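# Place the phone in its case with two arms

## Task

Get the phone seated inside its case so that it stays there without any robot support, then open the gripper and pull the arm away from it.

## Robot and tools

Robot: two arms, left_arm and right_arm, each ending in a parallel two-finger gripper. The fingers point along the gripper's own +z axis and separate along its y axis. The reported hand point (end_effector_position) sits between the finger pads, roughly 1 cm short of the tips. Arm bases in the scene frame: left_arm at (-0.036, +0.276, 0) m, right_arm at (+0.036, -0.286, 0) m.

Scene frame: origin on the tabletop midway between the arms, +z up, +x out across the table, left_arm on the +y side. The names left and right do not refer to image sides. Each result's state line, left_arm: ... | right_arm: ..., gives every gripper's position in metres and its orientation as quat_wxyz in this frame. The reported position can be slightly wrong, more so at long reach.

execute_actions(actions): actions is a list of actions. Each action is a table of 1 to 15 rows. Each row is applied for one 1/30 s step, and a short table repeats its final row until 15 steps are done. A row is one flat list of 14 numbers, each in [-1, 1], covering both arms even if only one moves: left dx, dy, dz, rx, ry, rz, opening, then right dx, dy, dz, rx, ry, rz, opening. The first six numbers of each arm are an offset, not a pose. They are measured from where that gripper was at the start of the action, in the gripper's own axes. For the first action in a call, the start is the last pose a result reported. Every row counts from that same start, not from the row before. Scale: 1.0 = 0.6 m for dx, dy, dz, and 1.0 = 180 degrees for the rotation vector (rx, ry, rz). Opening is absolute: +1 fully open (0.094 m), -1 closed. An empty list only returns the state and camera images.

move(target, speed, blocking): target is one 14-number row laid out as above. Its offsets count from the pose in the latest result that shows one. Each gripper travels a straight line to its target, and both paths finish together. A path lasts 0.5 to 10 s and is cut off at 10 s. speed is in m/s, from 0.002 to 0.5, default 0.25; turning is capped at twice that in rad/s. The opening is sent when the move starts. Paths do not avoid obstacles or the other arm. Grippers lag, drift off the path and may overshoot speed, mostly when the arm is stretched out. Faster moves strike harder, and aiming farther past a contact presses harder. With blocking=false the call returns after 0.5 s while motion continues. Until a result shows that the move has ended, use wait or stop; other motion calls are refused. The result adds a move: line giving the ending (done, off_target, moving, held, fault) and the limits that acted, plus each gripper's distance to its target. limits=paced means a commanded pose was clipped. limits=held means some steps were blocked, after which the arm may rush.

wait(seconds): 0 to 10. Lets the simulation run with the last commands held, and returns early if a move finishes. stop(): brakes a running move; the fingers continue. zoom_image(camera, region): region is [x0, y0, x1, y1] in image pixels, at most 504x504. Cameras: cam_head_left, cam_head_right, cam_high, cam_low (504x504) and cam_left_wrist, cam_right_wrist (616x616 fisheye). Per-camera calibration (K, distortion, T_world_to_cam) is provided and may be off by a few degrees or millimetres. read_manual gives only licence texts. finished_scene(scene) ends the current scene, and this cannot be reversed, so call it only after the phone rests in the case and the gripper is open and clear.

Controller behaviour: on each step the commanded pose is clipped to 70 mm and 16 degrees from the measured pose. Damped IK then follows it, favouring position over orientation. Far targets take several actions, because after an action the arm stops at its last clipped pose. Hand target lines show where the controller is now heading. Arms usually settle a centimetre or more low. To hold an arm still, send the offset back to its desired pose in the first call of a reply and zeros afterwards, raising the aim if it still sags. A pose unreachable line means the clearance check altered or blocked that arm's command. HELD in step readings marks blocked steps.

Gripping: grip_measured uses the same scale as the commanded opening. To keep hold, command about 0.03 below grip_measured; a smaller gap grips more lightly. Finger force is roughly 50 to 62 N per pad and weaker on thin parts. Joint ranges (rad), base to wrist: waist -2.618 to 3.054, shoulder 0 to 3.142, elbow 0 to 3.142, wrist pitch -1.571 to 1.571, wrist yaw -1.571 to 1.571, wrist roll -2.094 to 2.094. Elbows cannot fully straighten.

Avoid: knocking or dropping rigid objects off the table (failure), hitting or hard pressing between the arms, slams and hard pushes, and dropping the phone. Holding loads heats the motors. MOTOR HOT warns at 75 °C, at 90 °C the arm is halted, and at 100 °C it goes limp and falls. FAULT lines report these stops. Loose objects may occasionally get a brief outside push. The simulation keeps running while replies are written, with the last command held.

Each tool is called after "Call:" as name(argument=value, ...) on one line, values as JSON.

## Session

Call:
execute_actions(actions=[])

Scene clock: 0.00 s.
left_arm: end_effector_position=(-0.0681, -0.1551, +0.1574) grip_measured=+1.000 end_effector_quat_wxyz=(-0.162, +0.175, +0.727, -0.644) | right_arm: end_effector_position=(+0.1724, -0.5917, +0.3278) grip_measured=+1.000 end_effector_quat_wxyz=(+0.049, +0.301, +0.875, -0.377)
Joint positions: left_arm=[-1.313  1.669  0.562  0.959  0.653 -1.49   0.094] | right_arm=[-1.025  1.473  1.79  -1.351  0.596 -0.356  0.094]
Joint velocities: left_arm=[ 0.007 -0.007 -0.012 -0.022 -0.007  0.007  0.   ] | right_arm=[-0.012 -0.007  0.002  0.051 -0.037  0.022  0.   ]
Joint torques (N m, as the arm reports them, + toward a larger angle): no reading
Hand target (left_arm): -0.068, -0.156, +0.159; -0.161, +0.177, +0.726, -0.645
Hand target (right_arm): +0.171, -0.592, +0.336; +0.059, +0.307, +0.868, -0.387

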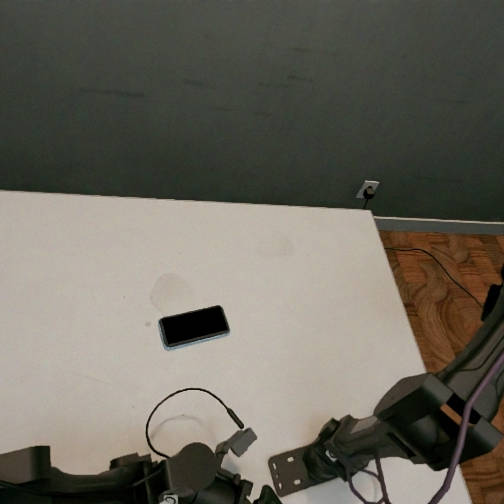

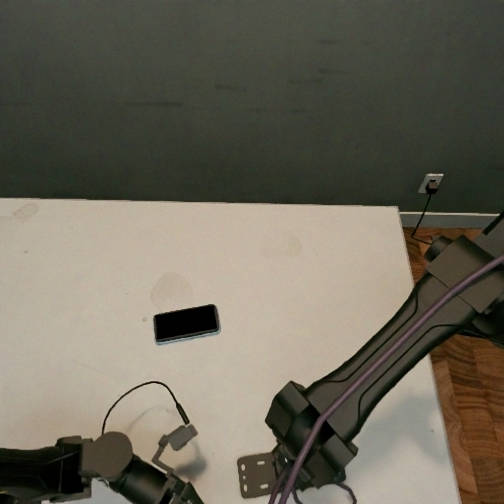

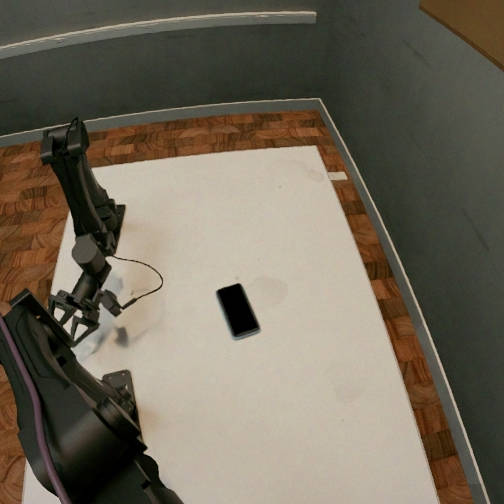

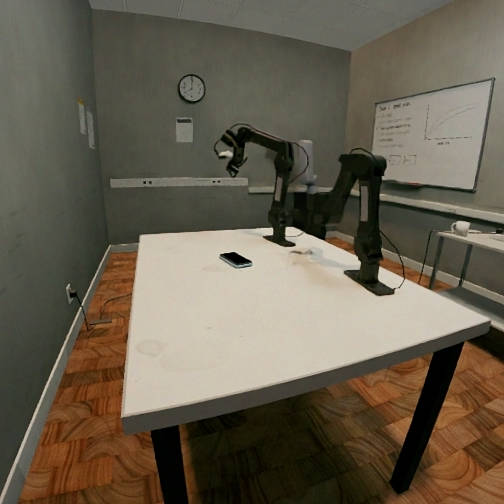

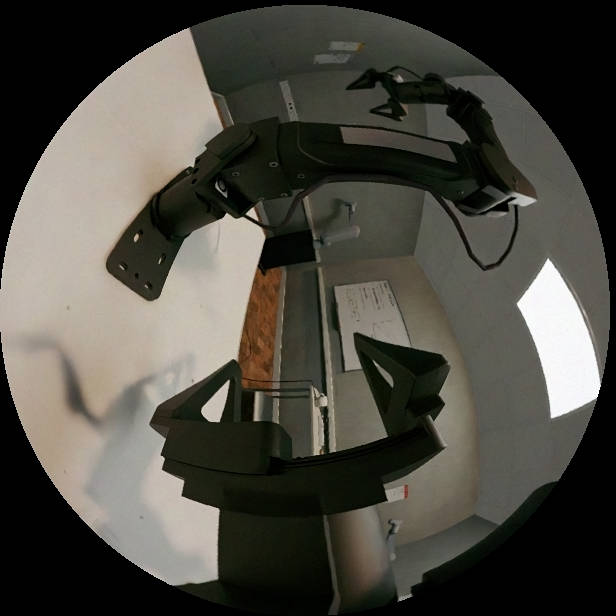

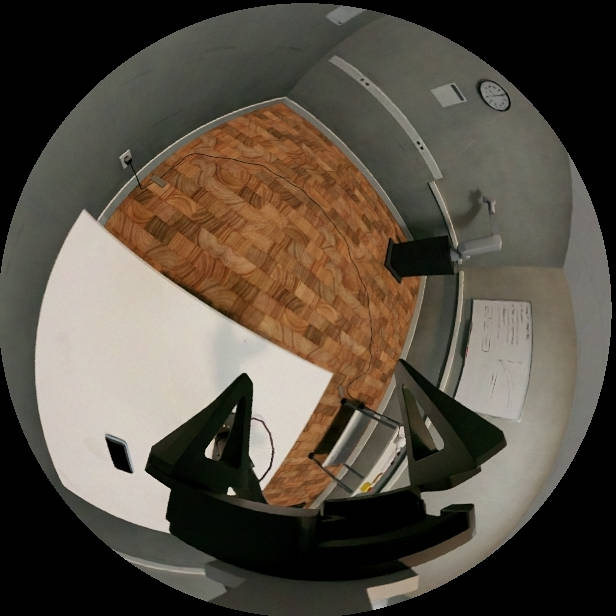

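Call:
zoom_image(camera="cam_head_left", region=[130, 280, 260, 370])

Call:
zoom_image(camera="cam_low", region=[190, 220, 350, 300])

Call:
zoom_image(camera="cam_high", region=[40, 240, 300, 400])

Region (130, 280, 260, 370) of cam_head_left's 504x504 image, scaled by 3.877, with more detail than that image has; it fills the top 349 rows of this view, and the rest is white.

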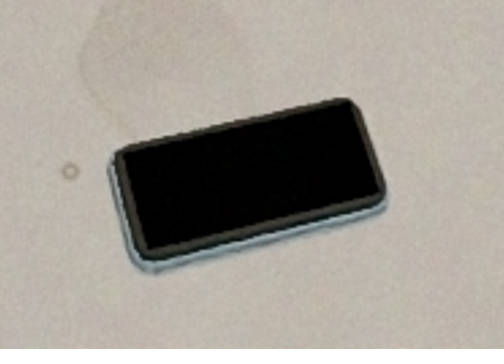

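Region (190, 220, 350, 300) of cam_low's 504x504 image, scaled by 3.150, with more detail than that image has.

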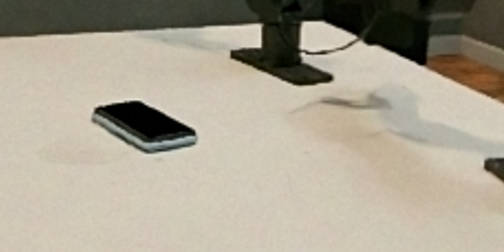

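Region (40, 240, 300, 400) of cam_high's 504x504 image, scaled by 1.938, with more detail than that image has; it fills the top 310 rows of this view, and the rest is white.

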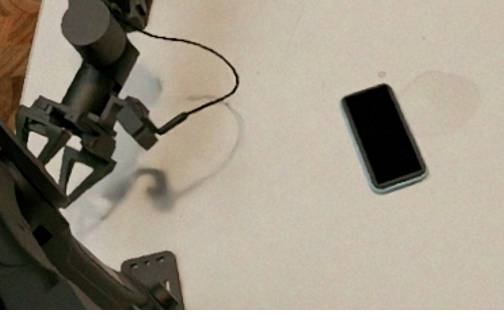

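Call:
move(target=[0,0,0,0,0,0,1, 0.319,0.720,-0.478,-0.230,-0.223,-0.734,1], speed=0.3)

Scene clock: 6.07 s.
left_arm: end_effector_position=(-0.0681, -0.1551, +0.1574) grip_measured=+1.000 end_effector_quat_wxyz=(-0.162, +0.175, +0.727, -0.644) | right_arm: end_effector_position=(+0.3027, -0.0833, +0.1781) grip_measured=+1.000 end_effector_quat_wxyz=(+0.018, +0.778, -0.628, +0.021)
Joint positions: left_arm=[-1.313  1.669  0.562  0.959  0.653 -1.49   0.094] | right_arm=[ 0.496  1.862  1.841 -1.575  0.048 -1.11   0.094]
Joint velocities: left_arm=[-0.012 -0.012  0.002  0.037 -0.051  0.007  0.   ] | right_arm=[-0.007  0.012  0.002 -0.022  0.037 -0.037  0.   ]
Joint torques (N m, as the arm reports them, + toward a larger angle): left_arm=[-0.02 -7.94  6.74  2.07  0.08 -0.01] | right_arm=[ 0.54 -8.35  9.18  0.07 -0.06 -0.11]
Hand target (left_arm): -0.068, -0.155, +0.157; -0.162, +0.175, +0.727, -0.644
Hand target (right_arm): +0.304, -0.075, +0.189; -0.003, +0.784, -0.621, +0.016
Off the commanded pose (left_arm): 0.000 m, 0 deg.
Off the commanded pose (right_arm): 0.026 m, 3 deg.
joint sent to its limit (right arm) — the command would take joint 4 (wrist pitch) past its lower limit, so that joint was sent only as far as its limit.
move: off_target (right_arm)
camera_calibration (this result's frames):
cam_right_wrist: T_world_to_cam=[[0.998362, 0.0522802, -0.0232467, -0.280711], [0.0556134, -0.791222, 0.608995, -0.147317], [0.0134451, -0.60929, -0.792833, 0.18557], [0, 0, 0, 1]] pos_world=[0.285948, 0.0111809, 0.230315]

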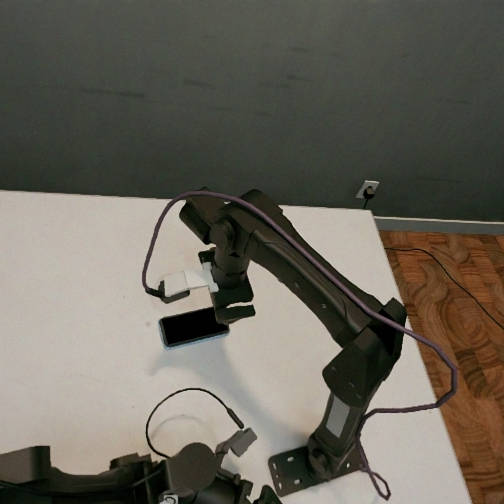

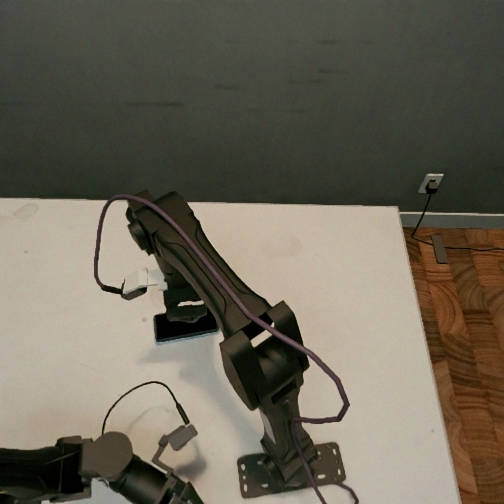

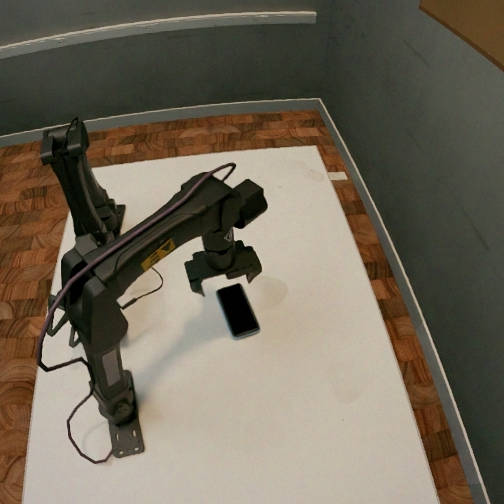

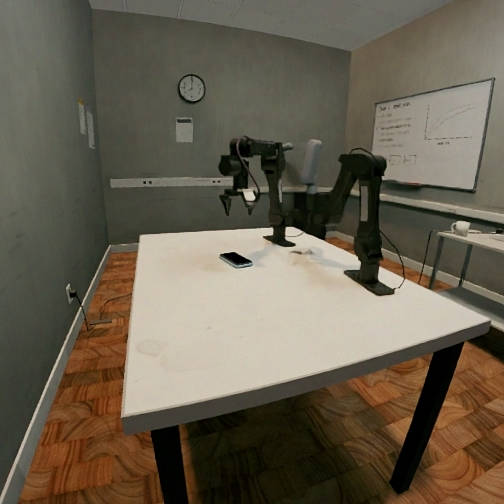

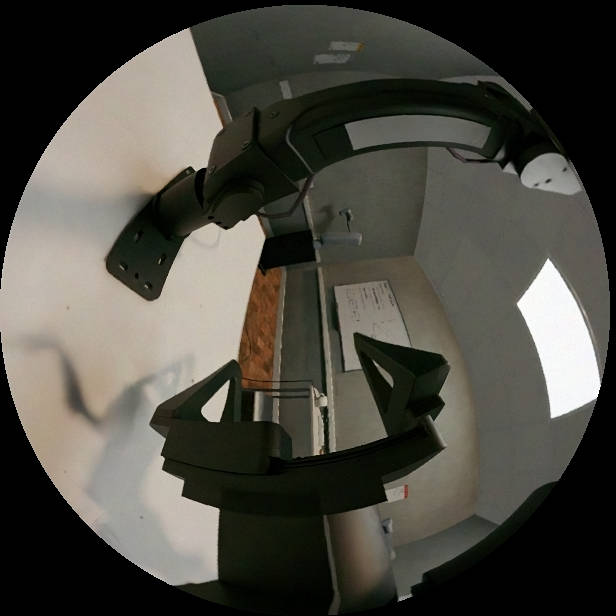

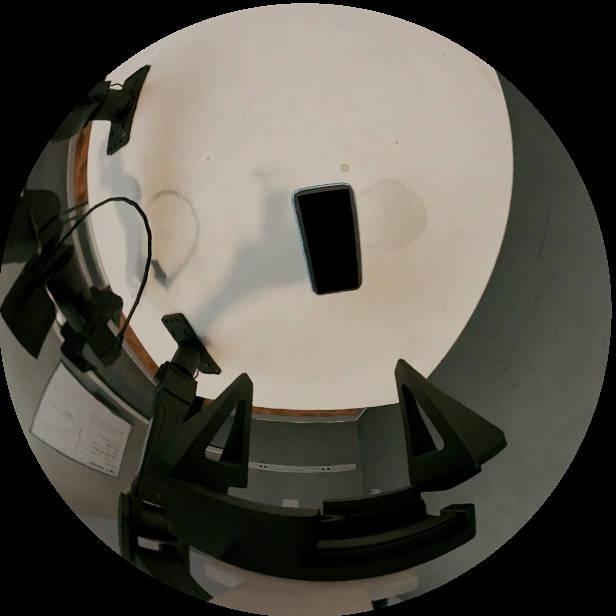

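Call:
zoom_image(camera="cam_right_wrist", region=[270, 160, 390, 310])

Call:
zoom_image(camera="cam_low", region=[210, 240, 270, 280])

Region (270, 160, 390, 310) of cam_right_wrist's 616x616 image, scaled by 3.360, with more detail than that image has; it fills the left 403 columns of this view, and the rest is white.

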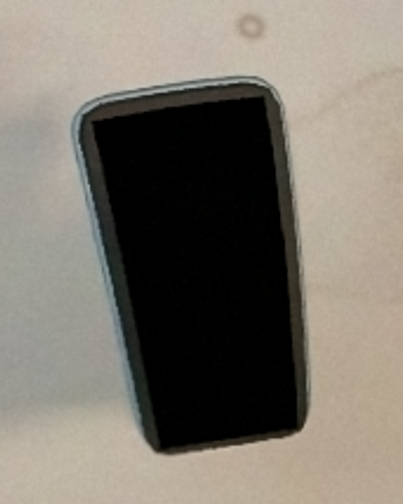

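Region (210, 240, 270, 280) of cam_low's 504x504 image, scaled by 8.400, with more detail than that image has.

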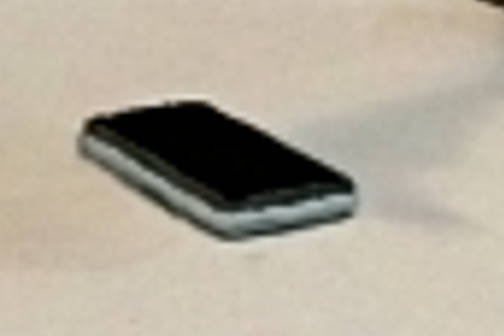

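Call:
move(target=[0,0,0,0,0,0,1, 0.043,-0.018,0.19,0,-0.0176,-0.005,-0.1])

Scene clock: 8.93 s.
left_arm: end_effector_position=(-0.0681, -0.1551, +0.1574) grip_measured=+1.000 end_effector_quat_wxyz=(-0.162, +0.175, +0.727, -0.644) | right_arm: end_effector_position=(+0.3209, -0.1130, +0.0648) grip_measured=-0.098 end_effector_quat_wxyz=(+0.011, +0.782, -0.624, +0.003)
Joint positions: left_arm=[-1.313  1.669  0.562  0.959  0.653 -1.49   0.094] | right_arm=[ 0.374  1.852  1.375 -1.112  0.013 -1.244  0.042]
Joint velocities: left_arm=[-0.002 -0.012 -0.002 -0.037 -0.022 -0.022  0.   ] | right_arm=[ 0.002  0.007 -0.017 -0.007  0.007 -0.022  0.001]
Joint torques (N m, as the arm reports them, + toward a larger angle): left_arm=[-0.02 -7.93  6.72  2.07  0.08 -0.02] | right_arm=[-0.47 -9.28  4.83  0.33 -0.12 -0.11]
Hand target (left_arm): -0.068, -0.155, +0.157; -0.162, +0.175, +0.727, -0.644
Hand target (right_arm): +0.321, -0.112, +0.066; -0.001, +0.783, -0.622, -0.002
Off the commanded pose (left_arm): 0.000 m, 0 deg.
Off the commanded pose (right_arm): 0.001 m, 1 deg.
move: done
camera_calibration (this result's frames):
cam_right_wrist: T_world_to_cam=[[0.997135, 0.064294, -0.0398388, -0.297097], [0.0754656, -0.810331, 0.581092, -0.109531], [0.00507808, -0.582434, -0.812862, 0.0844712], [0, 0, 0, 1]] pos_world=[0.304083, -0.0204562, 0.120475]

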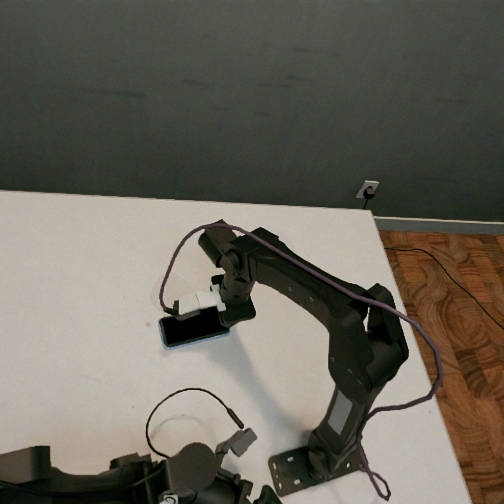

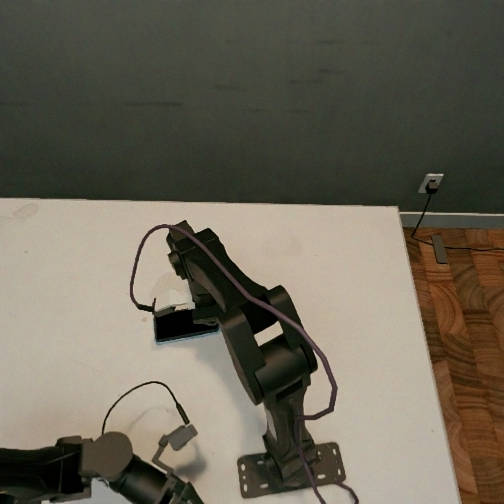

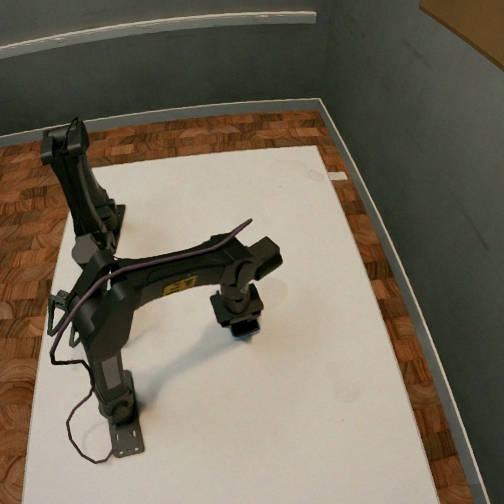

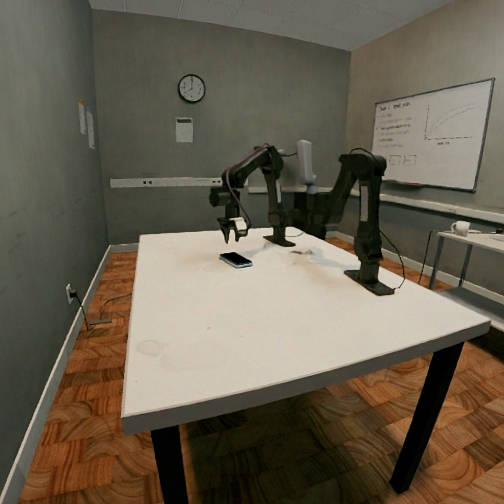

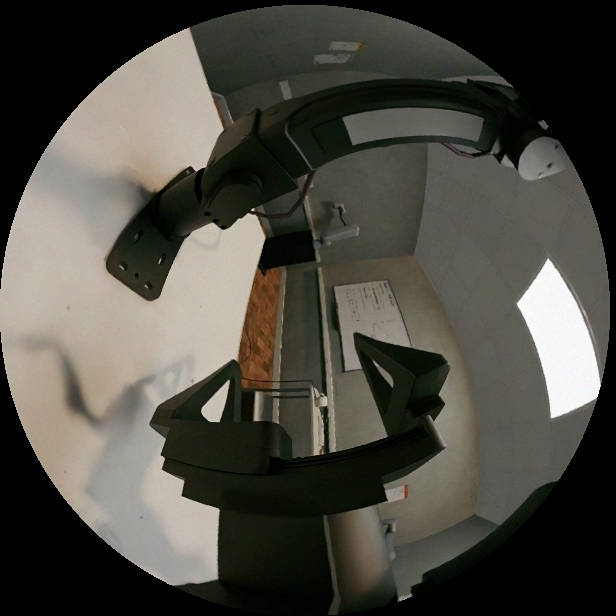

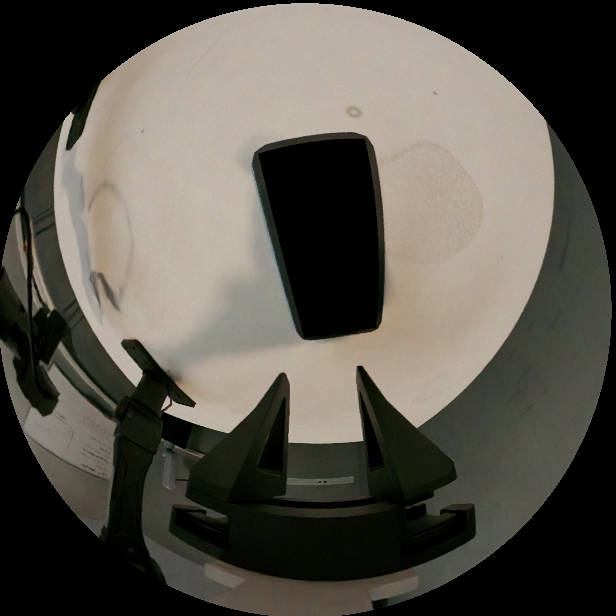

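Call:
move(target=[0,0,0,0,0,0,1, -0.0213,-0.020,0.045,0,0,0,-0.1], speed=0.1)

Scene clock: 10.40 s.
left_arm: end_effector_position=(-0.0681, -0.1551, +0.1574) grip_measured=+1.000 end_effector_quat_wxyz=(-0.162, +0.175, +0.727, -0.644) | right_arm: end_effector_position=(+0.3271, -0.1039, +0.0366) grip_measured=-0.098 end_effector_quat_wxyz=(+0.021, +0.782, -0.623, -0.001)
Joint positions: left_arm=[-1.313  1.669  0.562  0.959  0.653 -1.49   0.094] | right_arm=[ 0.387  1.939  1.375 -1.048  0.012 -1.234  0.042]
Joint velocities: left_arm=[-0.012 -0.007  0.002 -0.037  0.022  0.051  0.   ] | right_arm=[-0.017  0.002 -0.002  0.095 -0.007 -0.007  0.   ]
Joint torques (N m, as the arm reports them, + toward a larger angle): left_arm=[-0.03 -7.94  6.73  2.06  0.07 -0.01] | right_arm=[ 0.68 -8.96  6.03  0.24  0.1   0.11]
Hand target (left_arm): -0.068, -0.155, +0.157; -0.162, +0.175, +0.727, -0.644
Hand target (right_arm): +0.330, -0.099, +0.038; +0.011, +0.782, -0.624, +0.003
Off the commanded pose (left_arm): 0.000 m, 0 deg.
Off the commanded pose (right_arm): 0.006 m, 1 deg.
move: done
camera_calibration (this result's frames):
cam_right_wrist: T_world_to_cam=[[0.996015, 0.0663644, -0.059584, -0.303725], [0.0887556, -0.803236, 0.589011, -0.090093], [-0.00877075, -0.591952, -0.805926, 0.0701016], [0, 0, 0, 1]] pos_world=[0.311126, -0.0107127, 0.0914652]

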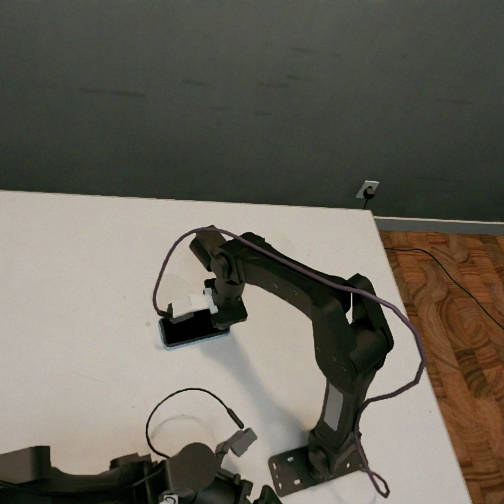

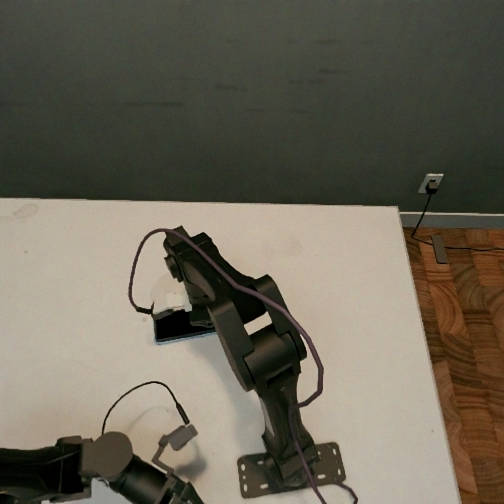

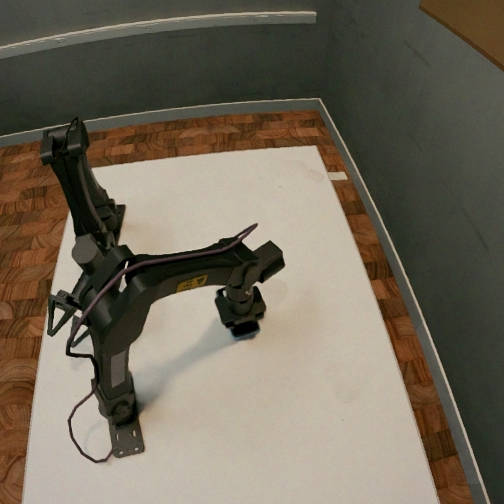

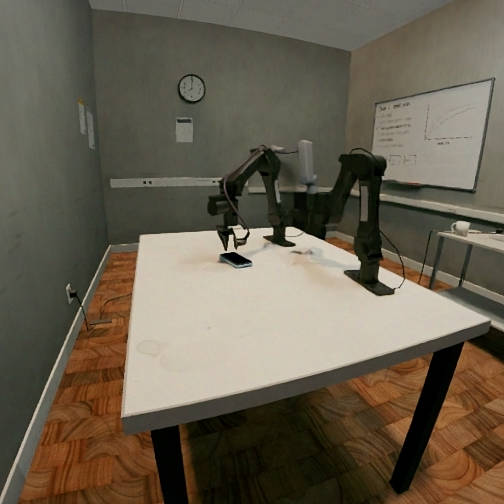

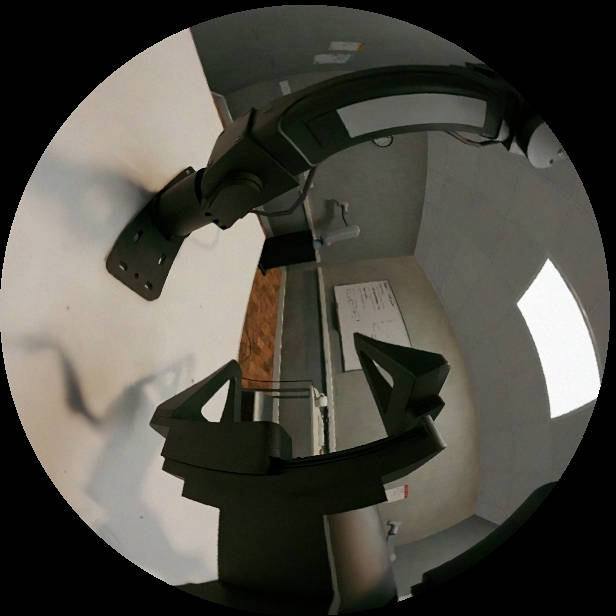

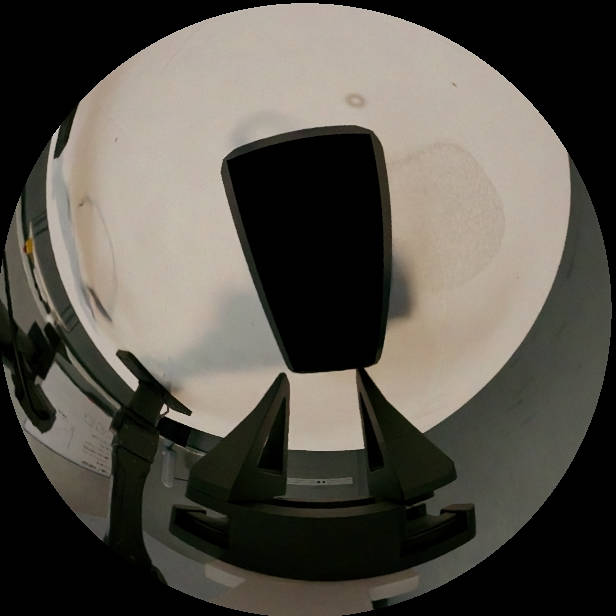

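Call:
move(target=[0,0,0,0,0,0,1, -0.033,-0.015,-0.003,0.005,0,0,-0.1], speed=0.1)

Call:
zoom_image(camera="cam_low", region=[200, 215, 280, 280])

Call:
zoom_image(camera="cam_right_wrist", region=[200, 250, 450, 450])

Scene clock: 11.47 s.
left_arm: end_effector_position=(-0.0681, -0.1551, +0.1574) grip_measured=+1.000 end_effector_quat_wxyz=(-0.162, +0.175, +0.727, -0.644) | right_arm: end_effector_position=(+0.3247, -0.0896, +0.0297) grip_measured=-0.098 end_effector_quat_wxyz=(+0.027, +0.784, -0.620, -0.002)
Joint positions: left_arm=[-1.313  1.669  0.562  0.959  0.653 -1.49   0.094] | right_arm=[ 0.425  1.979  1.403 -1.048  0.013 -1.201  0.042]
Joint velocities: left_arm=[ 0.017  0.017  0.007  0.007  0.007 -0.037  0.   ] | right_arm=[ 0.007  0.002 -0.032 -0.037  0.022 -0.022  0.001]
Joint torques (N m, as the arm reports them, + toward a larger angle): left_arm=[-0.02 -7.92  6.73  2.08  0.08 -0.01] | right_arm=[ 0.57 -8.87  8.88 -0.01  0.11  0.09]
Hand target (left_arm): -0.068, -0.155, +0.157; -0.162, +0.175, +0.727, -0.644
Hand target (right_arm): +0.331, -0.083, +0.038; +0.015, +0.783, -0.622, +0.005
Off the commanded pose (left_arm): 0.000 m, 0 deg.
Off the commanded pose (right_arm): 0.013 m, 2 deg.
move: off_target (right_arm)
camera_calibration (this result's frames):
cam_right_wrist: T_world_to_cam=[[0.995058, 0.0712022, -0.0692149, -0.301575], [0.0984624, -0.797816, 0.594806, -0.077181], [-0.0128692, -0.598681, -0.800884, 0.0735514], [0, 0, 0, 1]] pos_world=[0.30863, 0.00393043, 0.0839404]

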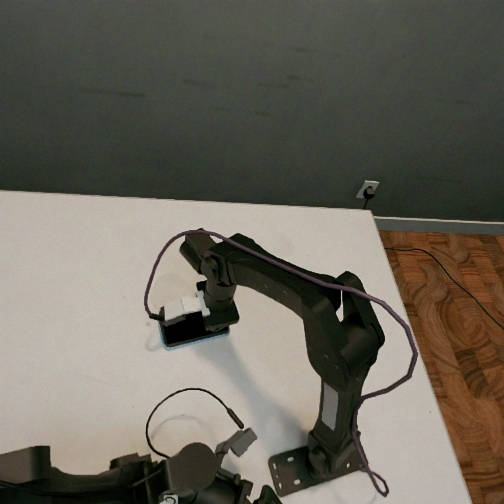

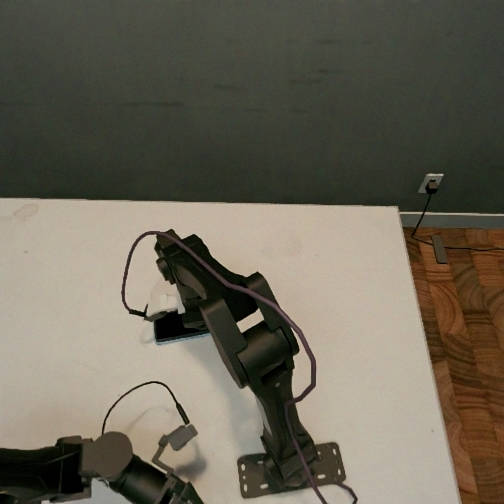

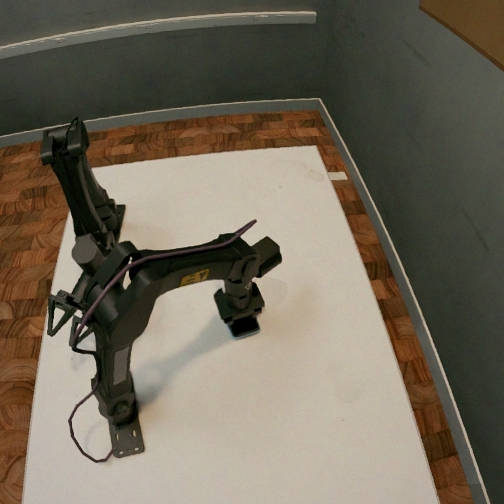

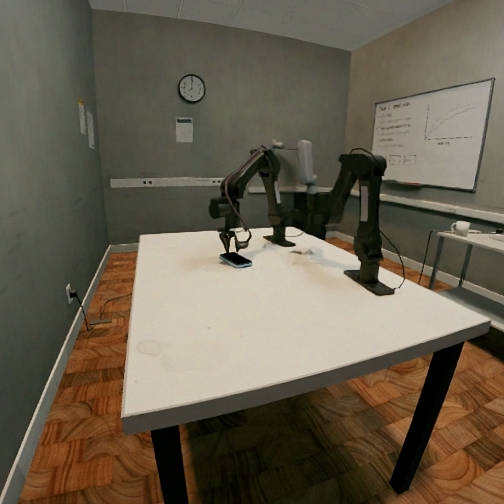

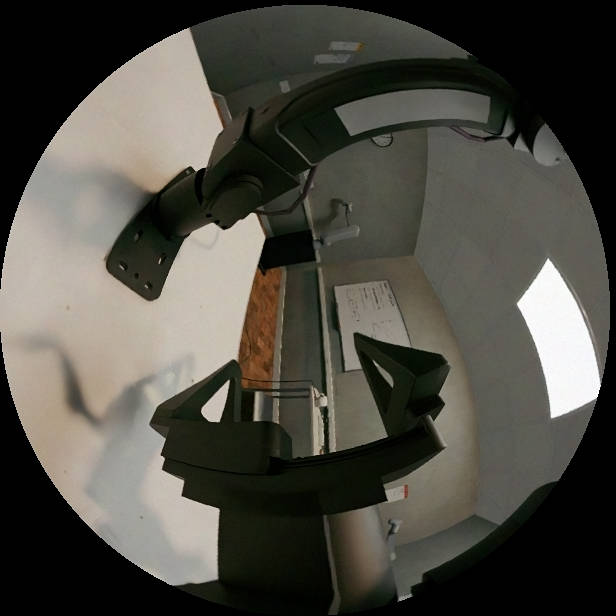

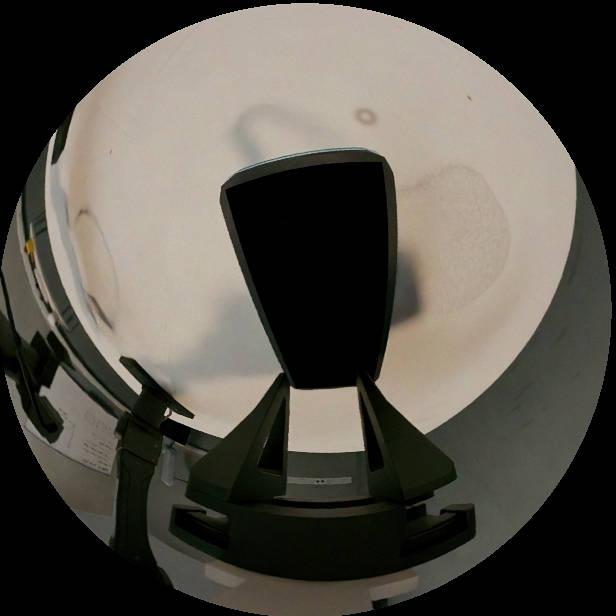

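Region (200, 215, 280, 280) of cam_low's 504x504 image, scaled by 6.300, with more detail than that image has; it fills the top 410 rows of this view, and the rest is white.

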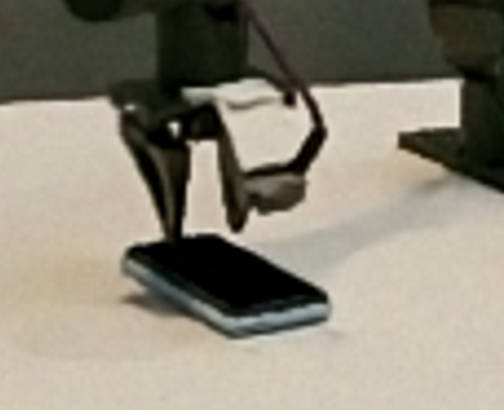

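Region (200, 250, 450, 450) of cam_right_wrist's 616x616 image, scaled by 2.016, with more detail than that image has; it fills the top 403 rows of this view, and the rest is white.

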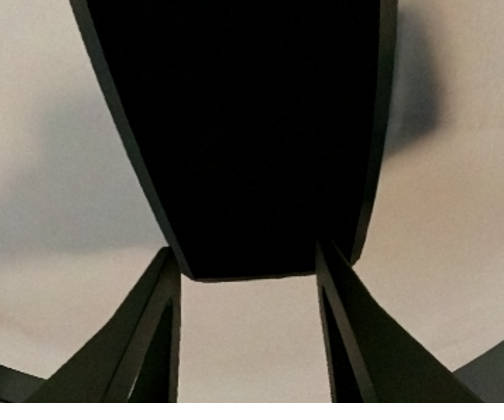

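Call:
move(target=[0,0,0,0,0,0,1, -0.011,-0.030,-0.025,0.013,-0.011,0,-0.1], speed=0.1)

Call:
zoom_image(camera="cam_right_wrist", region=[200, 250, 450, 450])

Scene clock: 12.57 s.
left_arm: end_effector_position=(-0.0681, -0.1551, +0.1574) grip_measured=+1.000 end_effector_quat_wxyz=(-0.162, +0.175, +0.727, -0.644) | right_arm: end_effector_position=(+0.3342, -0.0831, +0.0369) grip_measured=-0.098 end_effector_quat_wxyz=(+0.013, +0.784, -0.621, +0.003)
Joint positions: left_arm=[-1.313  1.669  0.562  0.959  0.653 -1.49   0.094] | right_arm=[ 0.425  1.984  1.442 -1.05   0.013 -1.2    0.042]
Joint velocities: left_arm=[-0.002 -0.012  0.007 -0.007  0.022 -0.037  0.   ] | right_arm=[ 0.007  0.002 -0.012 -0.007 -0.037 -0.022  0.001]
Joint torques (N m, as the arm reports them, + toward a larger angle): left_arm=[-0.01 -7.95  6.73  2.07  0.08 -0.01] | right_arm=[-0.77 -8.81  8.73  0.05 -0.11 -0.15]
Hand target (left_arm): -0.068, -0.155, +0.157; -0.162, +0.175, +0.727, -0.644
Hand target (right_arm): +0.341, -0.079, +0.044; +0.000, +0.784, -0.620, -0.002
Off the commanded pose (left_arm): 0.000 m, 0 deg.
Off the commanded pose (right_arm): 0.011 m, 2 deg.
move: off_target (right_arm)
camera_calibration (this result's frames):
cam_right_wrist: T_world_to_cam=[[0.996573, 0.0710344, -0.0423741, -0.312546], [0.0823991, -0.80802, 0.583364, -0.0723121], [0.00719974, -0.584857, -0.811105, 0.0781527], [0, 0, 0, 1]] pos_world=[0.316871, 0.00948001, 0.0923305]

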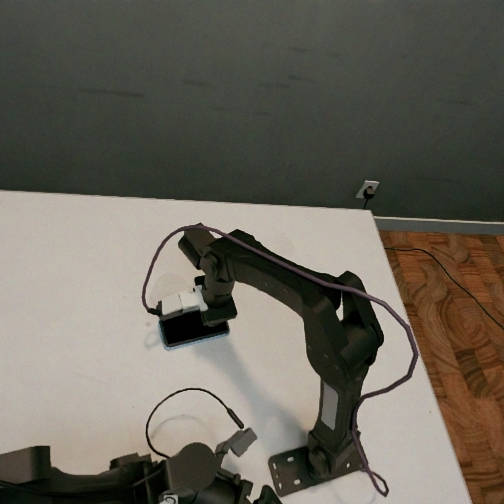

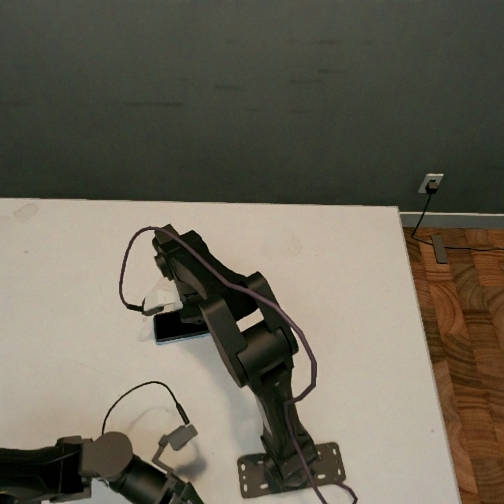

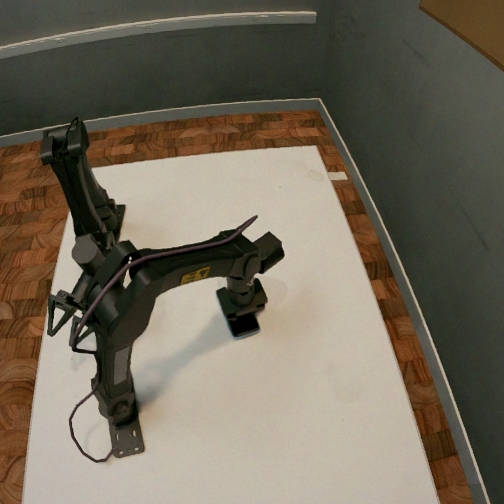

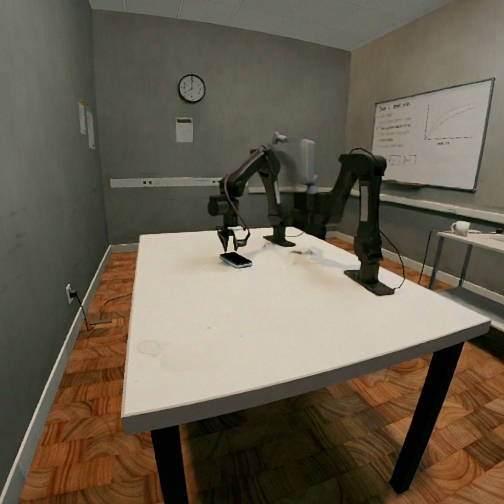

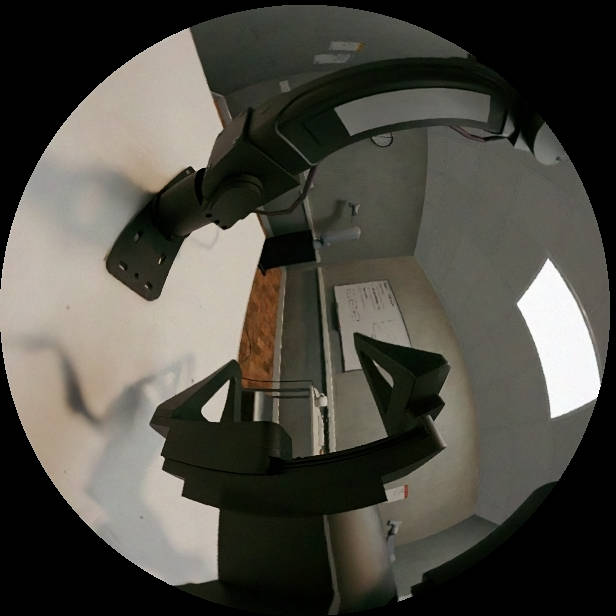

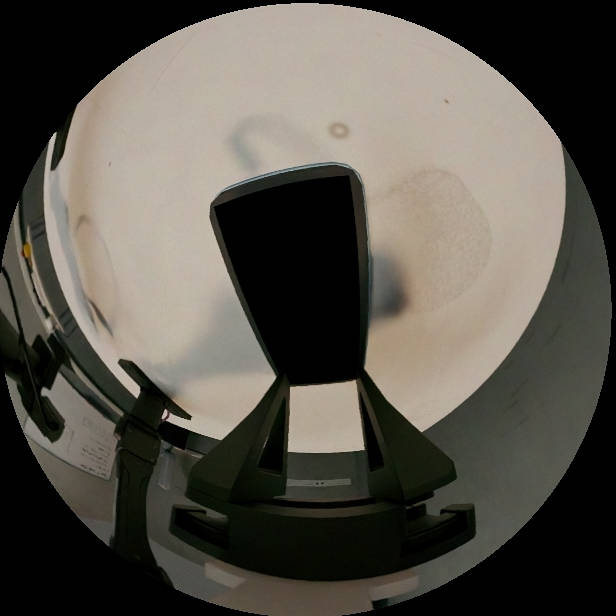

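Region (200, 250, 450, 450) of cam_right_wrist's 616x616 image, scaled by 2.016, with more detail than that image has; it fills the top 403 rows of this view, and the rest is white.

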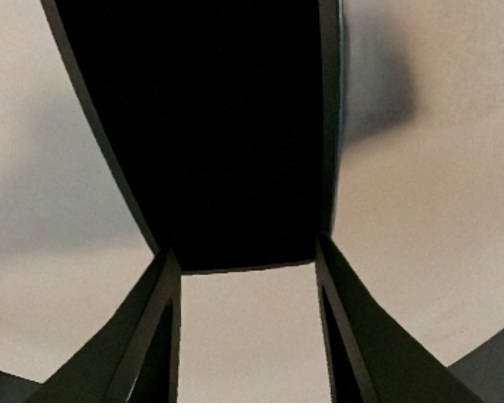

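Call:
move(target=[0,0,0,0,0,0,1, 0,0,0.04,0,0,0,-0.22], speed=0.03)

Call:
zoom_image(camera="cam_low", region=[200, 215, 280, 280])

Scene clock: 13.80 s.
left_arm: end_effector_position=(-0.0681, -0.1551, +0.1574) grip_measured=+1.000 end_effector_quat_wxyz=(-0.162, +0.175, +0.727, -0.644) | right_arm: end_effector_position=(+0.3328, -0.0841, +0.0208) grip_measured=-0.218 end_effector_quat_wxyz=(+0.018, +0.784, -0.621, +0.001)
Joint positions: left_arm=[-1.313  1.669  0.562  0.959  0.653 -1.49   0.094] | right_arm=[ 0.425  2.007  1.408 -1.004  0.013 -1.2    0.037]
Joint velocities: left_arm=[-0.012 -0.007  0.007 -0.037  0.007 -0.007  0.   ] | right_arm=[-0.002 -0.007 -0.007  0.007  0.007  0.037 -0.001]
Joint torques (N m, as the arm reports them, + toward a larger angle): left_arm=[ 0.   -7.94  6.73  2.07  0.08 -0.02] | right_arm=[-0.18 -8.69  4.08  0.53  0.11  0.  ]
Hand target (left_arm): -0.068, -0.155, +0.157; -0.162, +0.175, +0.727, -0.644
Hand target (right_arm): +0.334, -0.084, +0.013; +0.013, +0.784, -0.621, +0.003
Off the commanded pose (left_arm): 0.000 m, 0 deg.
Off the commanded pose (right_arm): 0.008 m, 1 deg.
move: done
camera_calibration (this result's frames):
cam_right_wrist: T_world_to_cam=[[0.99616, 0.0707504, -0.0515768, -0.311418], [0.0875544, -0.804481, 0.58749, -0.0650996], [0.0000726077, -0.58975, -0.807586, 0.0664077], [0, 0, 0, 1]] pos_world=[0.315917, 0.00882551, 0.0758133]

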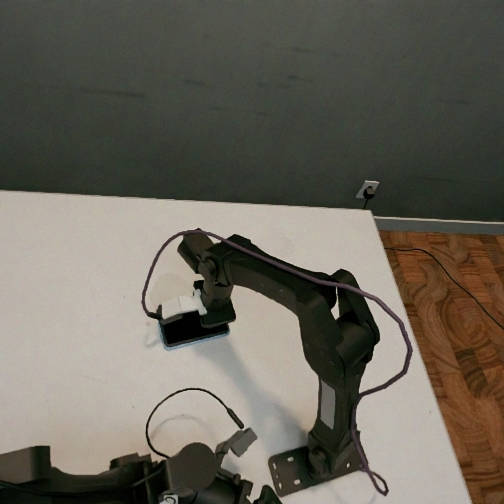

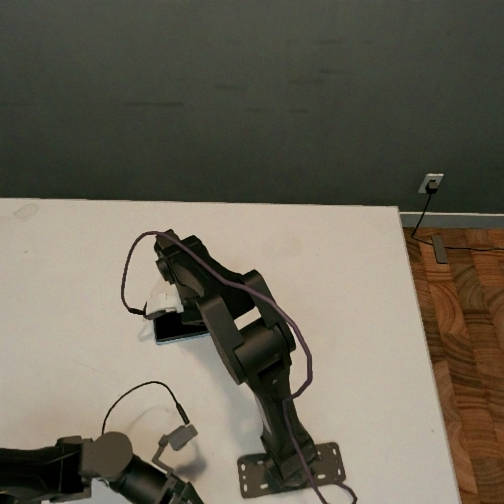

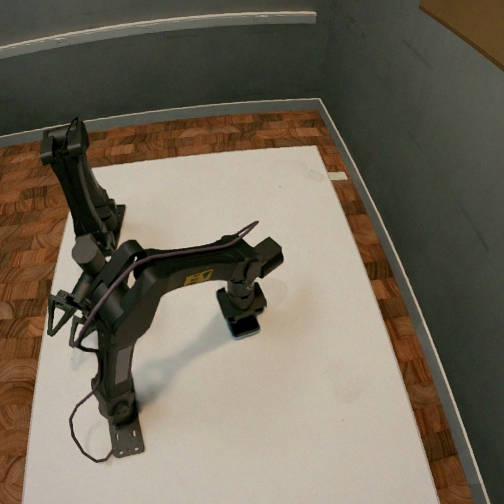

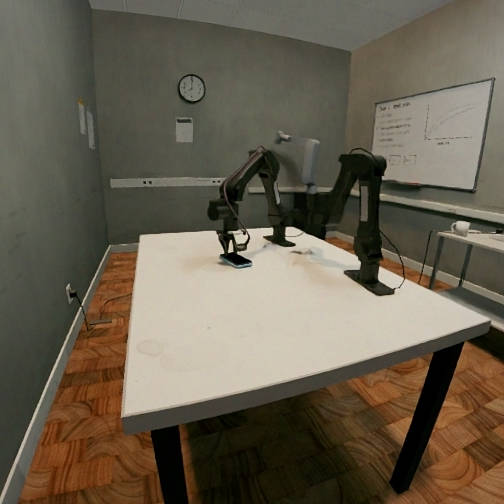

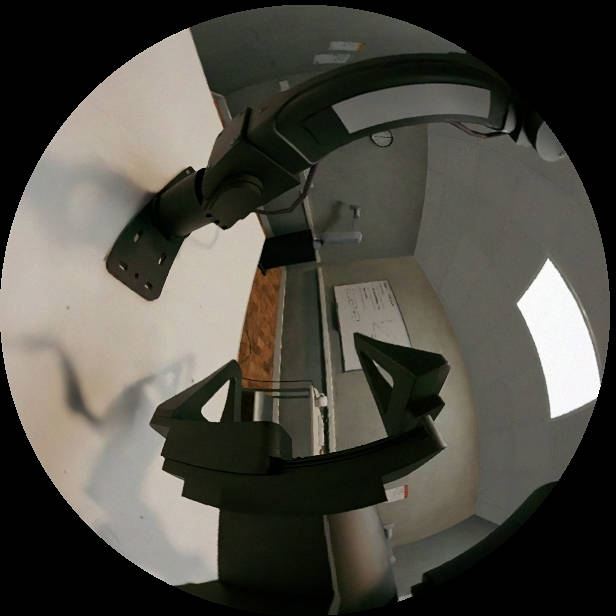

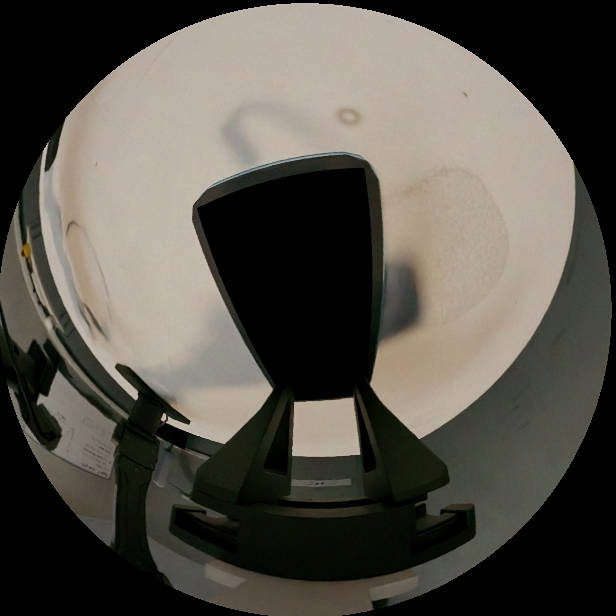

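Region (200, 215, 280, 280) of cam_low's 504x504 image, scaled by 6.300, with more detail than that image has; it fills the top 410 rows of this view, and the rest is white.

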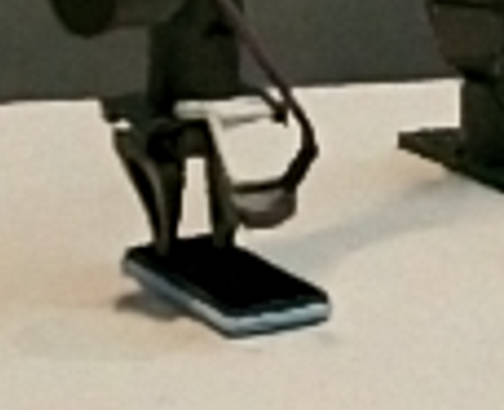

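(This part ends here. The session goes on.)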